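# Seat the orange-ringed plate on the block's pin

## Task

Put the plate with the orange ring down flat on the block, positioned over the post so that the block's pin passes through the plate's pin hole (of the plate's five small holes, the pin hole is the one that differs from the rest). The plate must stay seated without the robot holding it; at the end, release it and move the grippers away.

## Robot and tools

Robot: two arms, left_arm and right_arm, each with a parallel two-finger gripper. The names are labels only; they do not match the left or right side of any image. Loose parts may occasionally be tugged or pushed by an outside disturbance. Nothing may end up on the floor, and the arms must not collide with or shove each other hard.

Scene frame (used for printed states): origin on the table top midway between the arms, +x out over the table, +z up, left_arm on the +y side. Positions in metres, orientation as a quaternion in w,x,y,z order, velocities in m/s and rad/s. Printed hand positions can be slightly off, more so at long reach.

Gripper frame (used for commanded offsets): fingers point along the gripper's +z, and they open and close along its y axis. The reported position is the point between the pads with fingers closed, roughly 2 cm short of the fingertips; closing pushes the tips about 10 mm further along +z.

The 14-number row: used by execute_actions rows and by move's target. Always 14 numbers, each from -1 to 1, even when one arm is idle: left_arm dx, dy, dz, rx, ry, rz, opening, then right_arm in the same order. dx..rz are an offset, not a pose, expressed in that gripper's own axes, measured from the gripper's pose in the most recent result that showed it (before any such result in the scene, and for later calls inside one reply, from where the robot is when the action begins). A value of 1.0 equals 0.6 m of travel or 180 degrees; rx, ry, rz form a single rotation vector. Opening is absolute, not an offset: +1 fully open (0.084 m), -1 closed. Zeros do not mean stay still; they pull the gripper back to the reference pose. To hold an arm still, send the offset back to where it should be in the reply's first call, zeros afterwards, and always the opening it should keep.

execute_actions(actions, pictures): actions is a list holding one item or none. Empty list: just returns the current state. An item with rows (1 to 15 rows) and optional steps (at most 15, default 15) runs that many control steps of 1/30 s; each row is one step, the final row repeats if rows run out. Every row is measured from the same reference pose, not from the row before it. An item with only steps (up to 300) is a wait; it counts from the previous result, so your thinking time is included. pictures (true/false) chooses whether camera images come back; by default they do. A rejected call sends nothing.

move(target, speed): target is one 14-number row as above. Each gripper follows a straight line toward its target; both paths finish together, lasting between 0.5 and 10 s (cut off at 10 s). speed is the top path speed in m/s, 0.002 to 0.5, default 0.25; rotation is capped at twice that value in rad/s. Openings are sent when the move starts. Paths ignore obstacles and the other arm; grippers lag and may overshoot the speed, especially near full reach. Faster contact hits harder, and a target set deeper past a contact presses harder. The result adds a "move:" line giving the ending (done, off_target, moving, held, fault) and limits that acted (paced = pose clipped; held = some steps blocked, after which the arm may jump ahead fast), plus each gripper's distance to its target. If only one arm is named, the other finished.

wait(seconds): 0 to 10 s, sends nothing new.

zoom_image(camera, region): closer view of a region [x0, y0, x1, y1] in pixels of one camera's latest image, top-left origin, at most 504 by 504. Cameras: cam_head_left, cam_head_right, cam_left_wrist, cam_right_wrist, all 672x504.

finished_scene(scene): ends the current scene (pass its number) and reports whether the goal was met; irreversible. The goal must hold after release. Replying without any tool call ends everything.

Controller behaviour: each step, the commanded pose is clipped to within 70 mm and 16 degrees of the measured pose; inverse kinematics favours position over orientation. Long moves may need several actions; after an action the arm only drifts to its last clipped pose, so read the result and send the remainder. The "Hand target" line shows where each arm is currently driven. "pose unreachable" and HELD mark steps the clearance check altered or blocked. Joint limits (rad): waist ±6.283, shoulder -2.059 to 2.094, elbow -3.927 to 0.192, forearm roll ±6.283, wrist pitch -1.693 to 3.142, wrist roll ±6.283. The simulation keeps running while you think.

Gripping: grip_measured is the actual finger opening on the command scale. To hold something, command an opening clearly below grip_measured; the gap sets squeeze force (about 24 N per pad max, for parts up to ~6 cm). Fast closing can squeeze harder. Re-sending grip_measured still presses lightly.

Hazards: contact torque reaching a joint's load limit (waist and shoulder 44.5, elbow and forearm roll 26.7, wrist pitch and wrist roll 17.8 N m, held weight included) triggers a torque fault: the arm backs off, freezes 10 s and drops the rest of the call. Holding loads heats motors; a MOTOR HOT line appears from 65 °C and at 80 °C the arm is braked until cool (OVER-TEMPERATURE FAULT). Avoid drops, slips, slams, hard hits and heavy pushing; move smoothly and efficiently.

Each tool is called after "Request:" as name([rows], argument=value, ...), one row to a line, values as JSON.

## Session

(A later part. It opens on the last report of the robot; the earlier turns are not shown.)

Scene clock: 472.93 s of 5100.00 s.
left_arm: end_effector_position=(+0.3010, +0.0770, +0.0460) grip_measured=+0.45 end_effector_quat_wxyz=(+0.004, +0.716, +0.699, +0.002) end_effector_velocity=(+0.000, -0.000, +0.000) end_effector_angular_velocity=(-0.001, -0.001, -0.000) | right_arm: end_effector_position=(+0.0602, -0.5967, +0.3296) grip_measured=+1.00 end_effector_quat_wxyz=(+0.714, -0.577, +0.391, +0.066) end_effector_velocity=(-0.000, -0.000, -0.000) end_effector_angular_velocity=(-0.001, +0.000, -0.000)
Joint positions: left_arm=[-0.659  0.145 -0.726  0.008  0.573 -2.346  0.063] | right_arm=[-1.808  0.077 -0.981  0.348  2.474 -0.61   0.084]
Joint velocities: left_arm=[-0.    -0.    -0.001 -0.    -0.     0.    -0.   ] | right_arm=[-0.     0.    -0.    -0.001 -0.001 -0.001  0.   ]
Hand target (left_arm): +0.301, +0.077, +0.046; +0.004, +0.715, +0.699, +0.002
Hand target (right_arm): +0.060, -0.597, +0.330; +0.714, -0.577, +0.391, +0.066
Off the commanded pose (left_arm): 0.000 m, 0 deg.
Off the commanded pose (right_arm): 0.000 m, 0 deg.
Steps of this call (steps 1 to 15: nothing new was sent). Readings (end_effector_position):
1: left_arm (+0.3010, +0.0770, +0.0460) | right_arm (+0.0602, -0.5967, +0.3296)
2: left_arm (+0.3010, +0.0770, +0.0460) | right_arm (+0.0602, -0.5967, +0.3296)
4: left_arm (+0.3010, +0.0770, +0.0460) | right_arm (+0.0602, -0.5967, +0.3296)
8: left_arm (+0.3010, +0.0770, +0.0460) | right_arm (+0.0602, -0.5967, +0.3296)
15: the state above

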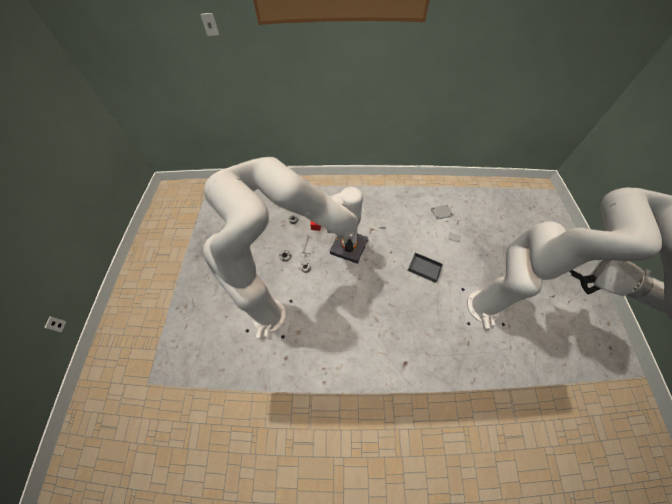

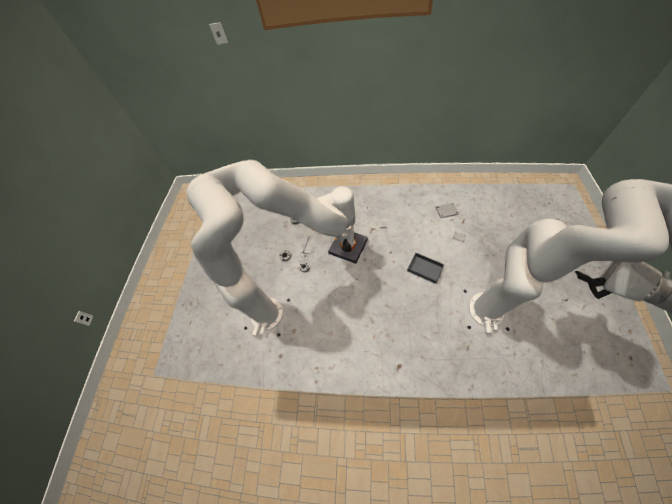

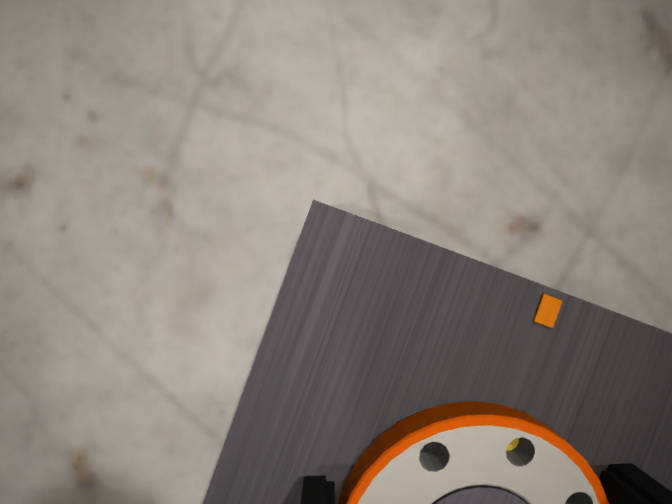

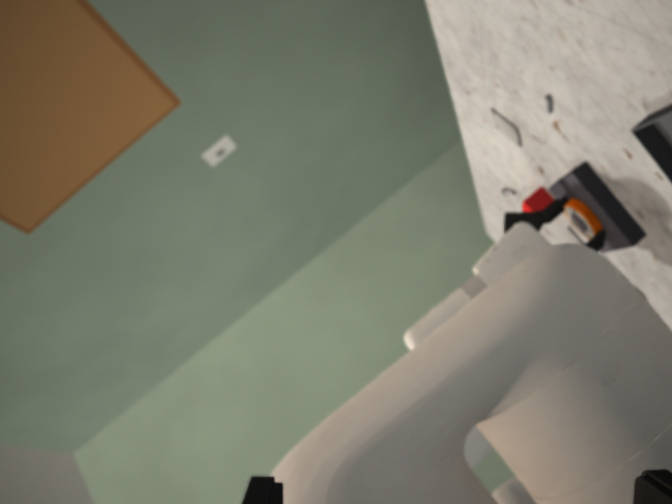

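Good. Continue to ~0.041.

Request:
move(target=[0,0,0.0085,0,0,0,-0.6,0,0,0,0,0,0,1], speed=0.006)

Request:
wait(seconds=0.5)

Request:
zoom_image(camera="cam_left_wrist", region=[372, 384, 612, 504])

Scene clock: 476.63 s of 5100.00 s.
left_arm: end_effector_position=(+0.3012, +0.0766, +0.0415) grip_measured=+0.45 end_effector_quat_wxyz=(+0.005, +0.716, +0.698, +0.002) end_effector_velocity=(-0.000, -0.000, -0.001) end_effector_angular_velocity=(+0.001, +0.002, +0.000) | right_arm: end_effector_position=(+0.0602, -0.5967, +0.3296) grip_measured=+1.00 end_effector_quat_wxyz=(+0.714, -0.577, +0.391, +0.066) end_effector_velocity=(-0.001, +0.000, -0.000) end_effector_angular_velocity=(+0.001, +0.002, +0.001)
Joint positions: left_arm=[-0.659  0.158 -0.725  0.008  0.558 -2.346  0.063] | right_arm=[-1.808  0.077 -0.981  0.348  2.474 -0.61   0.084]
Joint velocities: left_arm=[-0.     0.004 -0.001 -0.001 -0.002  0.     0.   ] | right_arm=[-0.     0.    -0.    -0.003  0.     0.     0.   ]
Hand target (left_arm): +0.301, +0.077, +0.041; +0.004, +0.716, +0.699, +0.002
Hand target (right_arm): +0.060, -0.597, +0.330; +0.714, -0.577, +0.391, +0.066
Off the commanded pose (left_arm): 0.001 m, 0 deg.
Off the commanded pose (right_arm): 0.000 m, 0 deg.
move: done

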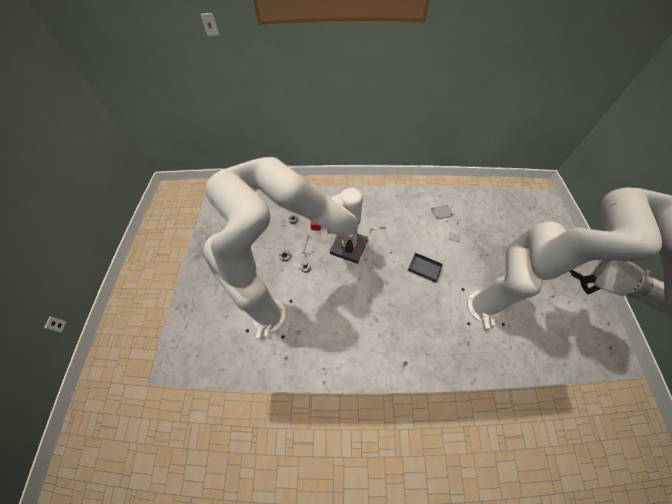

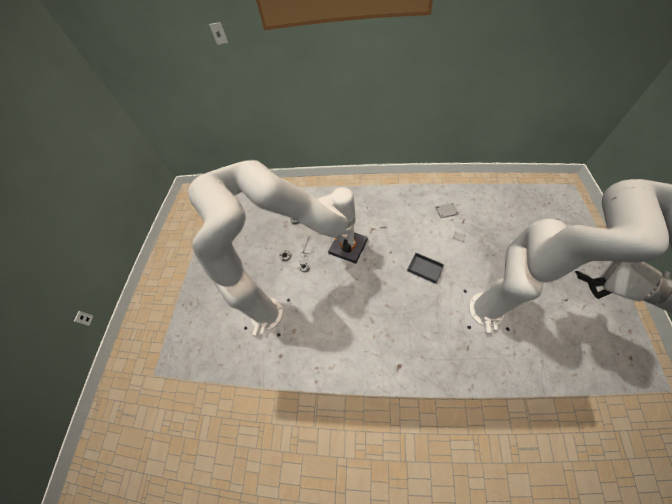

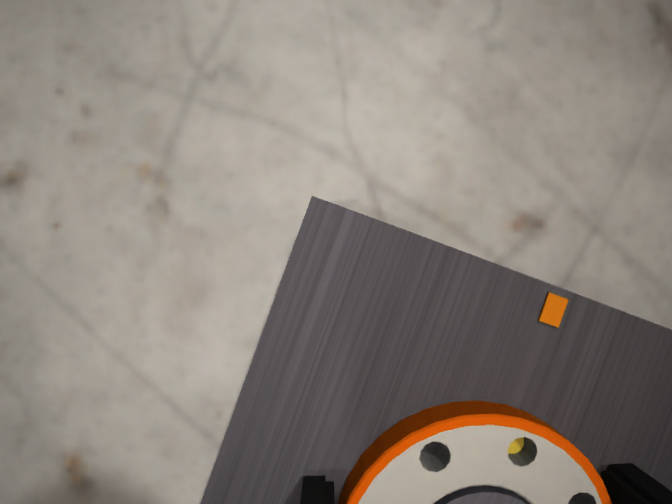

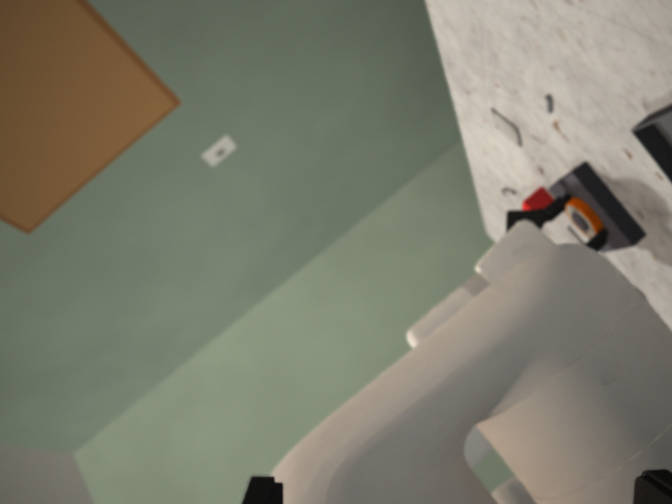

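Scene clock: 477.13 s of 5100.00 s.
left_arm: end_effector_position=(+0.3011, +0.0767, +0.0411) grip_measured=+0.45 end_effector_quat_wxyz=(+0.004, +0.716, +0.698, +0.002) end_effector_velocity=(-0.000, +0.001, -0.001) end_effector_angular_velocity=(+0.002, +0.002, +0.001) | right_arm: end_effector_position=(+0.0602, -0.5967, +0.3296) grip_measured=+1.00 end_effector_quat_wxyz=(+0.714, -0.577, +0.391, +0.066) end_effector_velocity=(+0.000, -0.000, +0.000) end_effector_angular_velocity=(-0.000, -0.001, -0.001)
Joint positions: left_arm=[-0.659  0.159 -0.725  0.008  0.557 -2.346  0.063] | right_arm=[-1.808  0.077 -0.981  0.348  2.474 -0.61   0.084]
Joint velocities: left_arm=[ 0.001  0.001  0.001  0.001  0.001 -0.001  0.   ] | right_arm=[ 0.    -0.    -0.     0.002 -0.     0.     0.   ]
Hand target (left_arm): +0.301, +0.077, +0.041; +0.004, +0.716, +0.699, +0.002
Hand target (right_arm): +0.060, -0.597, +0.330; +0.714, -0.577, +0.391, +0.066
Off the commanded pose (left_arm): 0.000 m, 0 deg.
Off the commanded pose (right_arm): 0.000 m, 0 deg.
Steps of this call (steps 1 to 15: nothing new was sent). Readings (end_effector_position):
1: left_arm (+0.3012, +0.0766, +0.0415) | right_arm (+0.0602, -0.5967, +0.3296)
2: left_arm (+0.3012, +0.0766, +0.0414) | right_arm (+0.0602, -0.5967, +0.3296)
4: left_arm (+0.3012, +0.0766, +0.0413) | right_arm (+0.0602, -0.5967, +0.3296)
8: left_arm (+0.3012, +0.0766, +0.0412) | right_arm (+0.0602, -0.5967, +0.3296)
15: the state above

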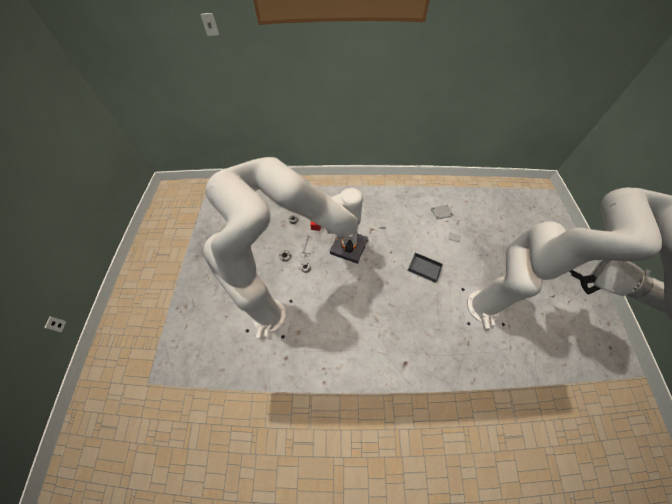

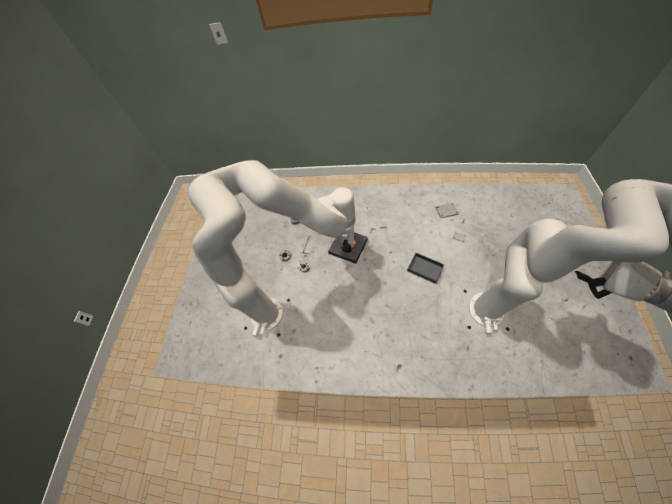

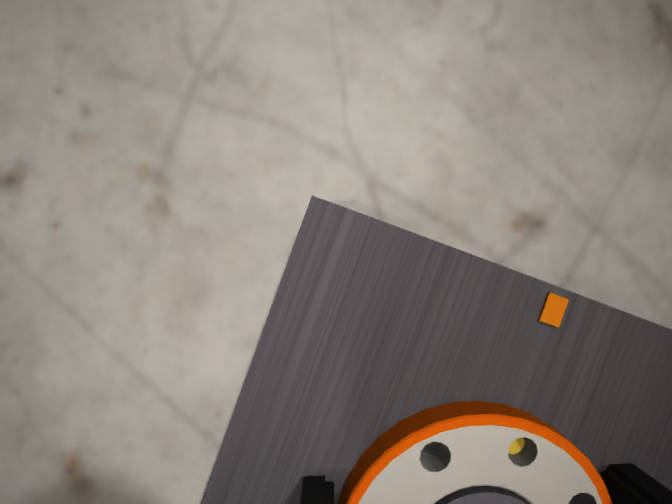

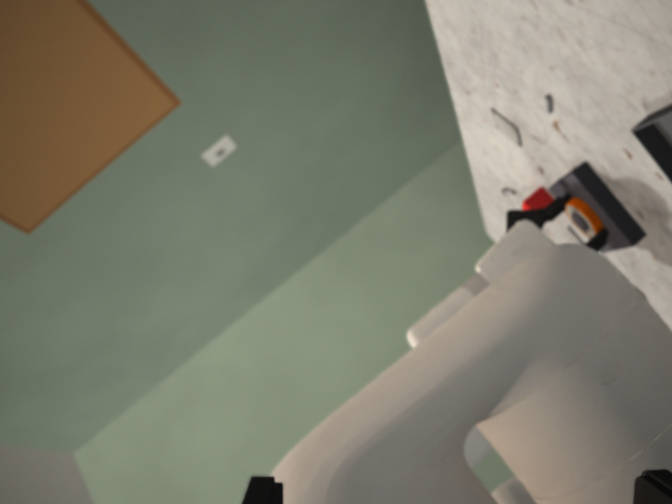

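Region (372, 384, 612, 504) of cam_left_wrist's 672x504 image, scaled by 2.100, with more detail than that image has.

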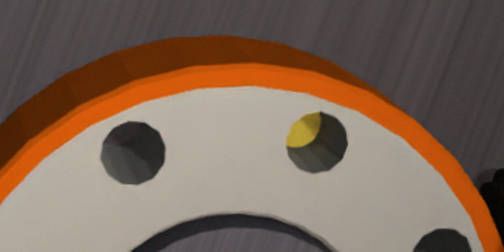

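Request:
move(target=[0,0,0,0,0,0,0.8,0,0,0,0,0,0,1])

Request:
move(target=[-0.1,0,-0.15,0,0,0,0.8,0,0,0,0,0,0,1], speed=0.1)

Scene clock: 480.23 s of 5100.00 s.
left_arm: end_effector_position=(+0.3011, +0.0768, +0.0410) grip_measured=+0.80 end_effector_quat_wxyz=(+0.004, +0.716, +0.699, +0.002) end_effector_velocity=(+0.000, -0.001, +0.001) end_effector_angular_velocity=(-0.001, -0.002, -0.003) | right_arm: end_effector_position=(+0.0602, -0.5967, +0.3296) grip_measured=+1.00 end_effector_quat_wxyz=(+0.714, -0.577, +0.391, +0.066) end_effector_velocity=(-0.000, -0.000, -0.000) end_effector_angular_velocity=(-0.001, +0.001, -0.001)
Joint positions: left_arm=[-0.659  0.159 -0.725  0.008  0.557 -2.346  0.077] | right_arm=[-1.808  0.077 -0.981  0.348  2.474 -0.61   0.084]
Joint velocities: left_arm=[-0.001 -0.002 -0.001  0.002  0.001  0.     0.   ] | right_arm=[-0.001  0.     0.    -0.001 -0.001  0.     0.   ]
Hand target (left_arm): +0.301, +0.077, +0.041; +0.004, +0.716, +0.698, +0.002
Hand target (right_arm): +0.060, -0.597, +0.330; +0.714, -0.577, +0.391, +0.066
Off the commanded pose (left_arm): 0.000 m, 0 deg.
Off the commanded pose (right_arm): 0.000 m, 0 deg.
move: done

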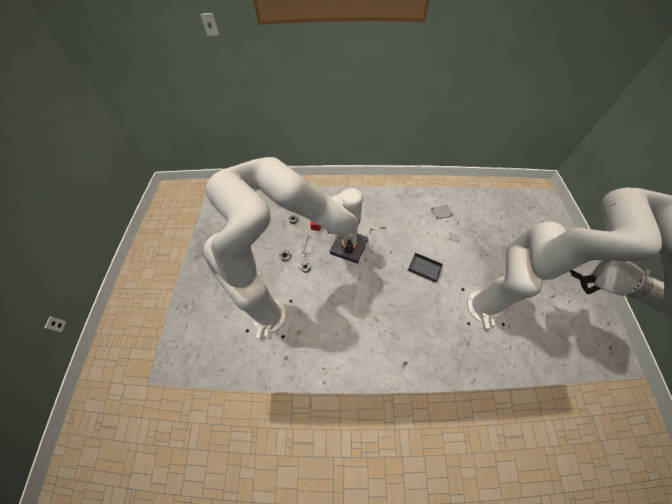

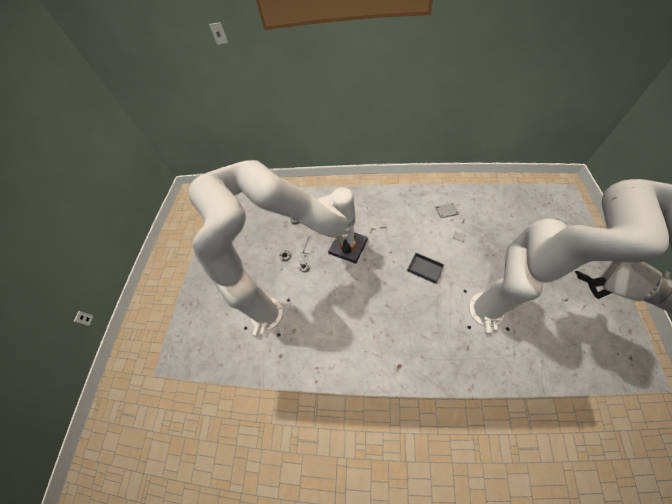

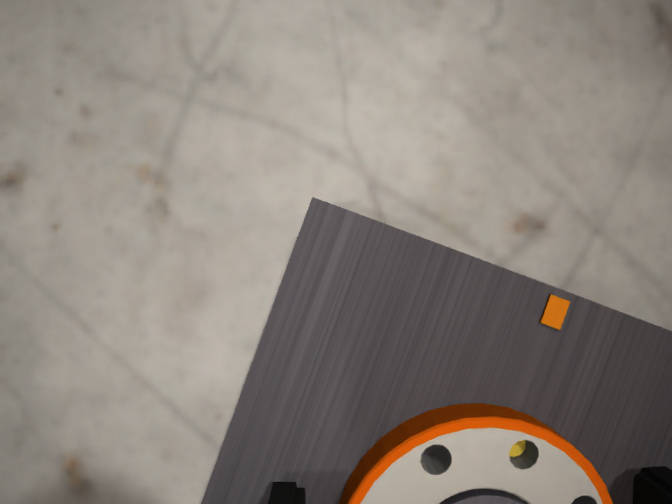

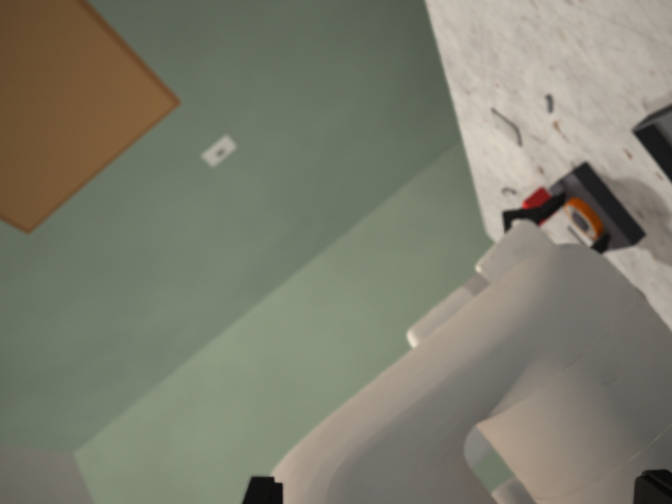

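Scene clock: 481.67 s of 5100.00 s.
left_arm: end_effector_position=(+0.2988, +0.0175, +0.1305) grip_measured=+0.80 end_effector_quat_wxyz=(+0.004, +0.716, +0.699, +0.002) end_effector_velocity=(+0.000, -0.003, +0.004) end_effector_angular_velocity=(-0.003, -0.001, -0.000) | right_arm: end_effector_position=(+0.0602, -0.5967, +0.3296) grip_measured=+1.00 end_effector_quat_wxyz=(+0.714, -0.577, +0.391, +0.066) end_effector_velocity=(+0.000, -0.000, +0.000) end_effector_angular_velocity=(+0.000, +0.000, +0.001)
Joint positions: left_arm=[-0.752  0.092 -0.954  0.007  0.855 -2.437  0.077] | right_arm=[-1.808  0.077 -0.981  0.348  2.474 -0.61   0.084]
Joint velocities: left_arm=[-0.004 -0.    -0.012 -0.001  0.009 -0.002  0.   ] | right_arm=[ 0.001 -0.    -0.     0.001  0.001  0.001 -0.   ]
Hand target (left_arm): +0.299, +0.017, +0.131; +0.004, +0.716, +0.698, +0.002
Hand target (right_arm): +0.060, -0.597, +0.330; +0.714, -0.577, +0.391, +0.066
Off the commanded pose (left_arm): 0.001 m, 0 deg.
Off the commanded pose (right_arm): 0.000 m, 0 deg.
move: done

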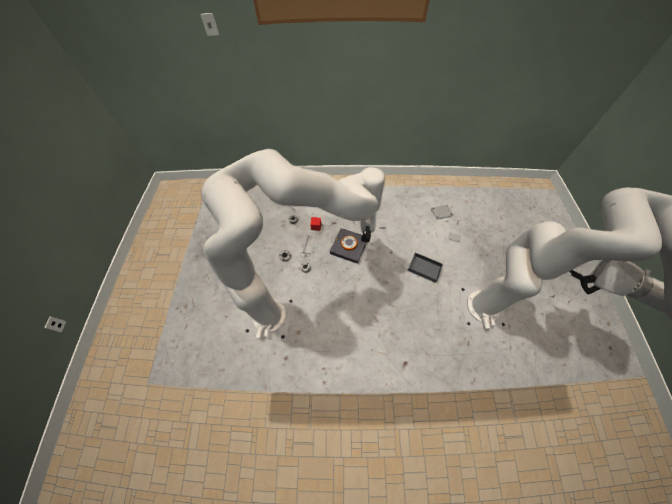

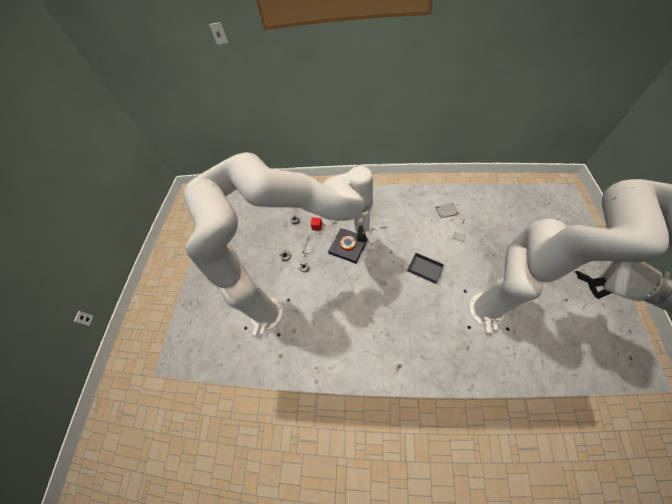

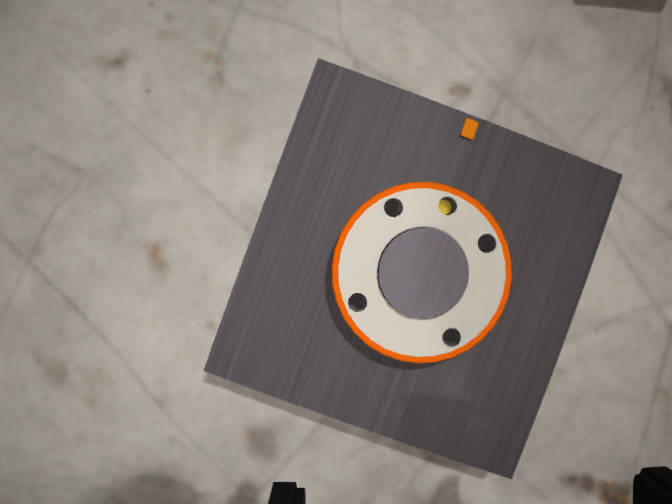

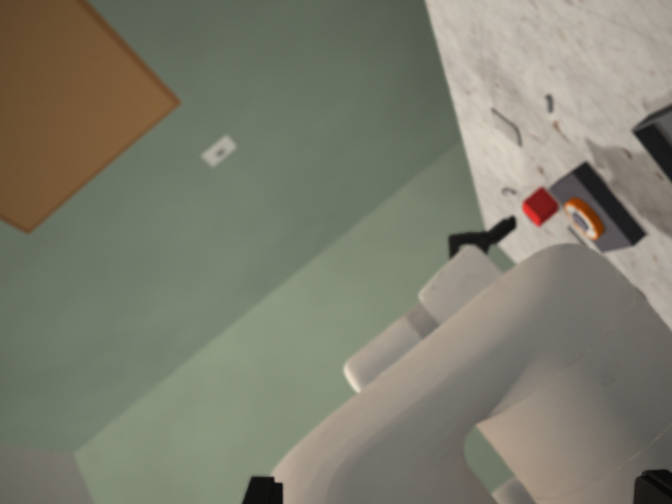

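Seated properly.

Request:
finished_scene(scene=1)

The scene is finished: the task was done.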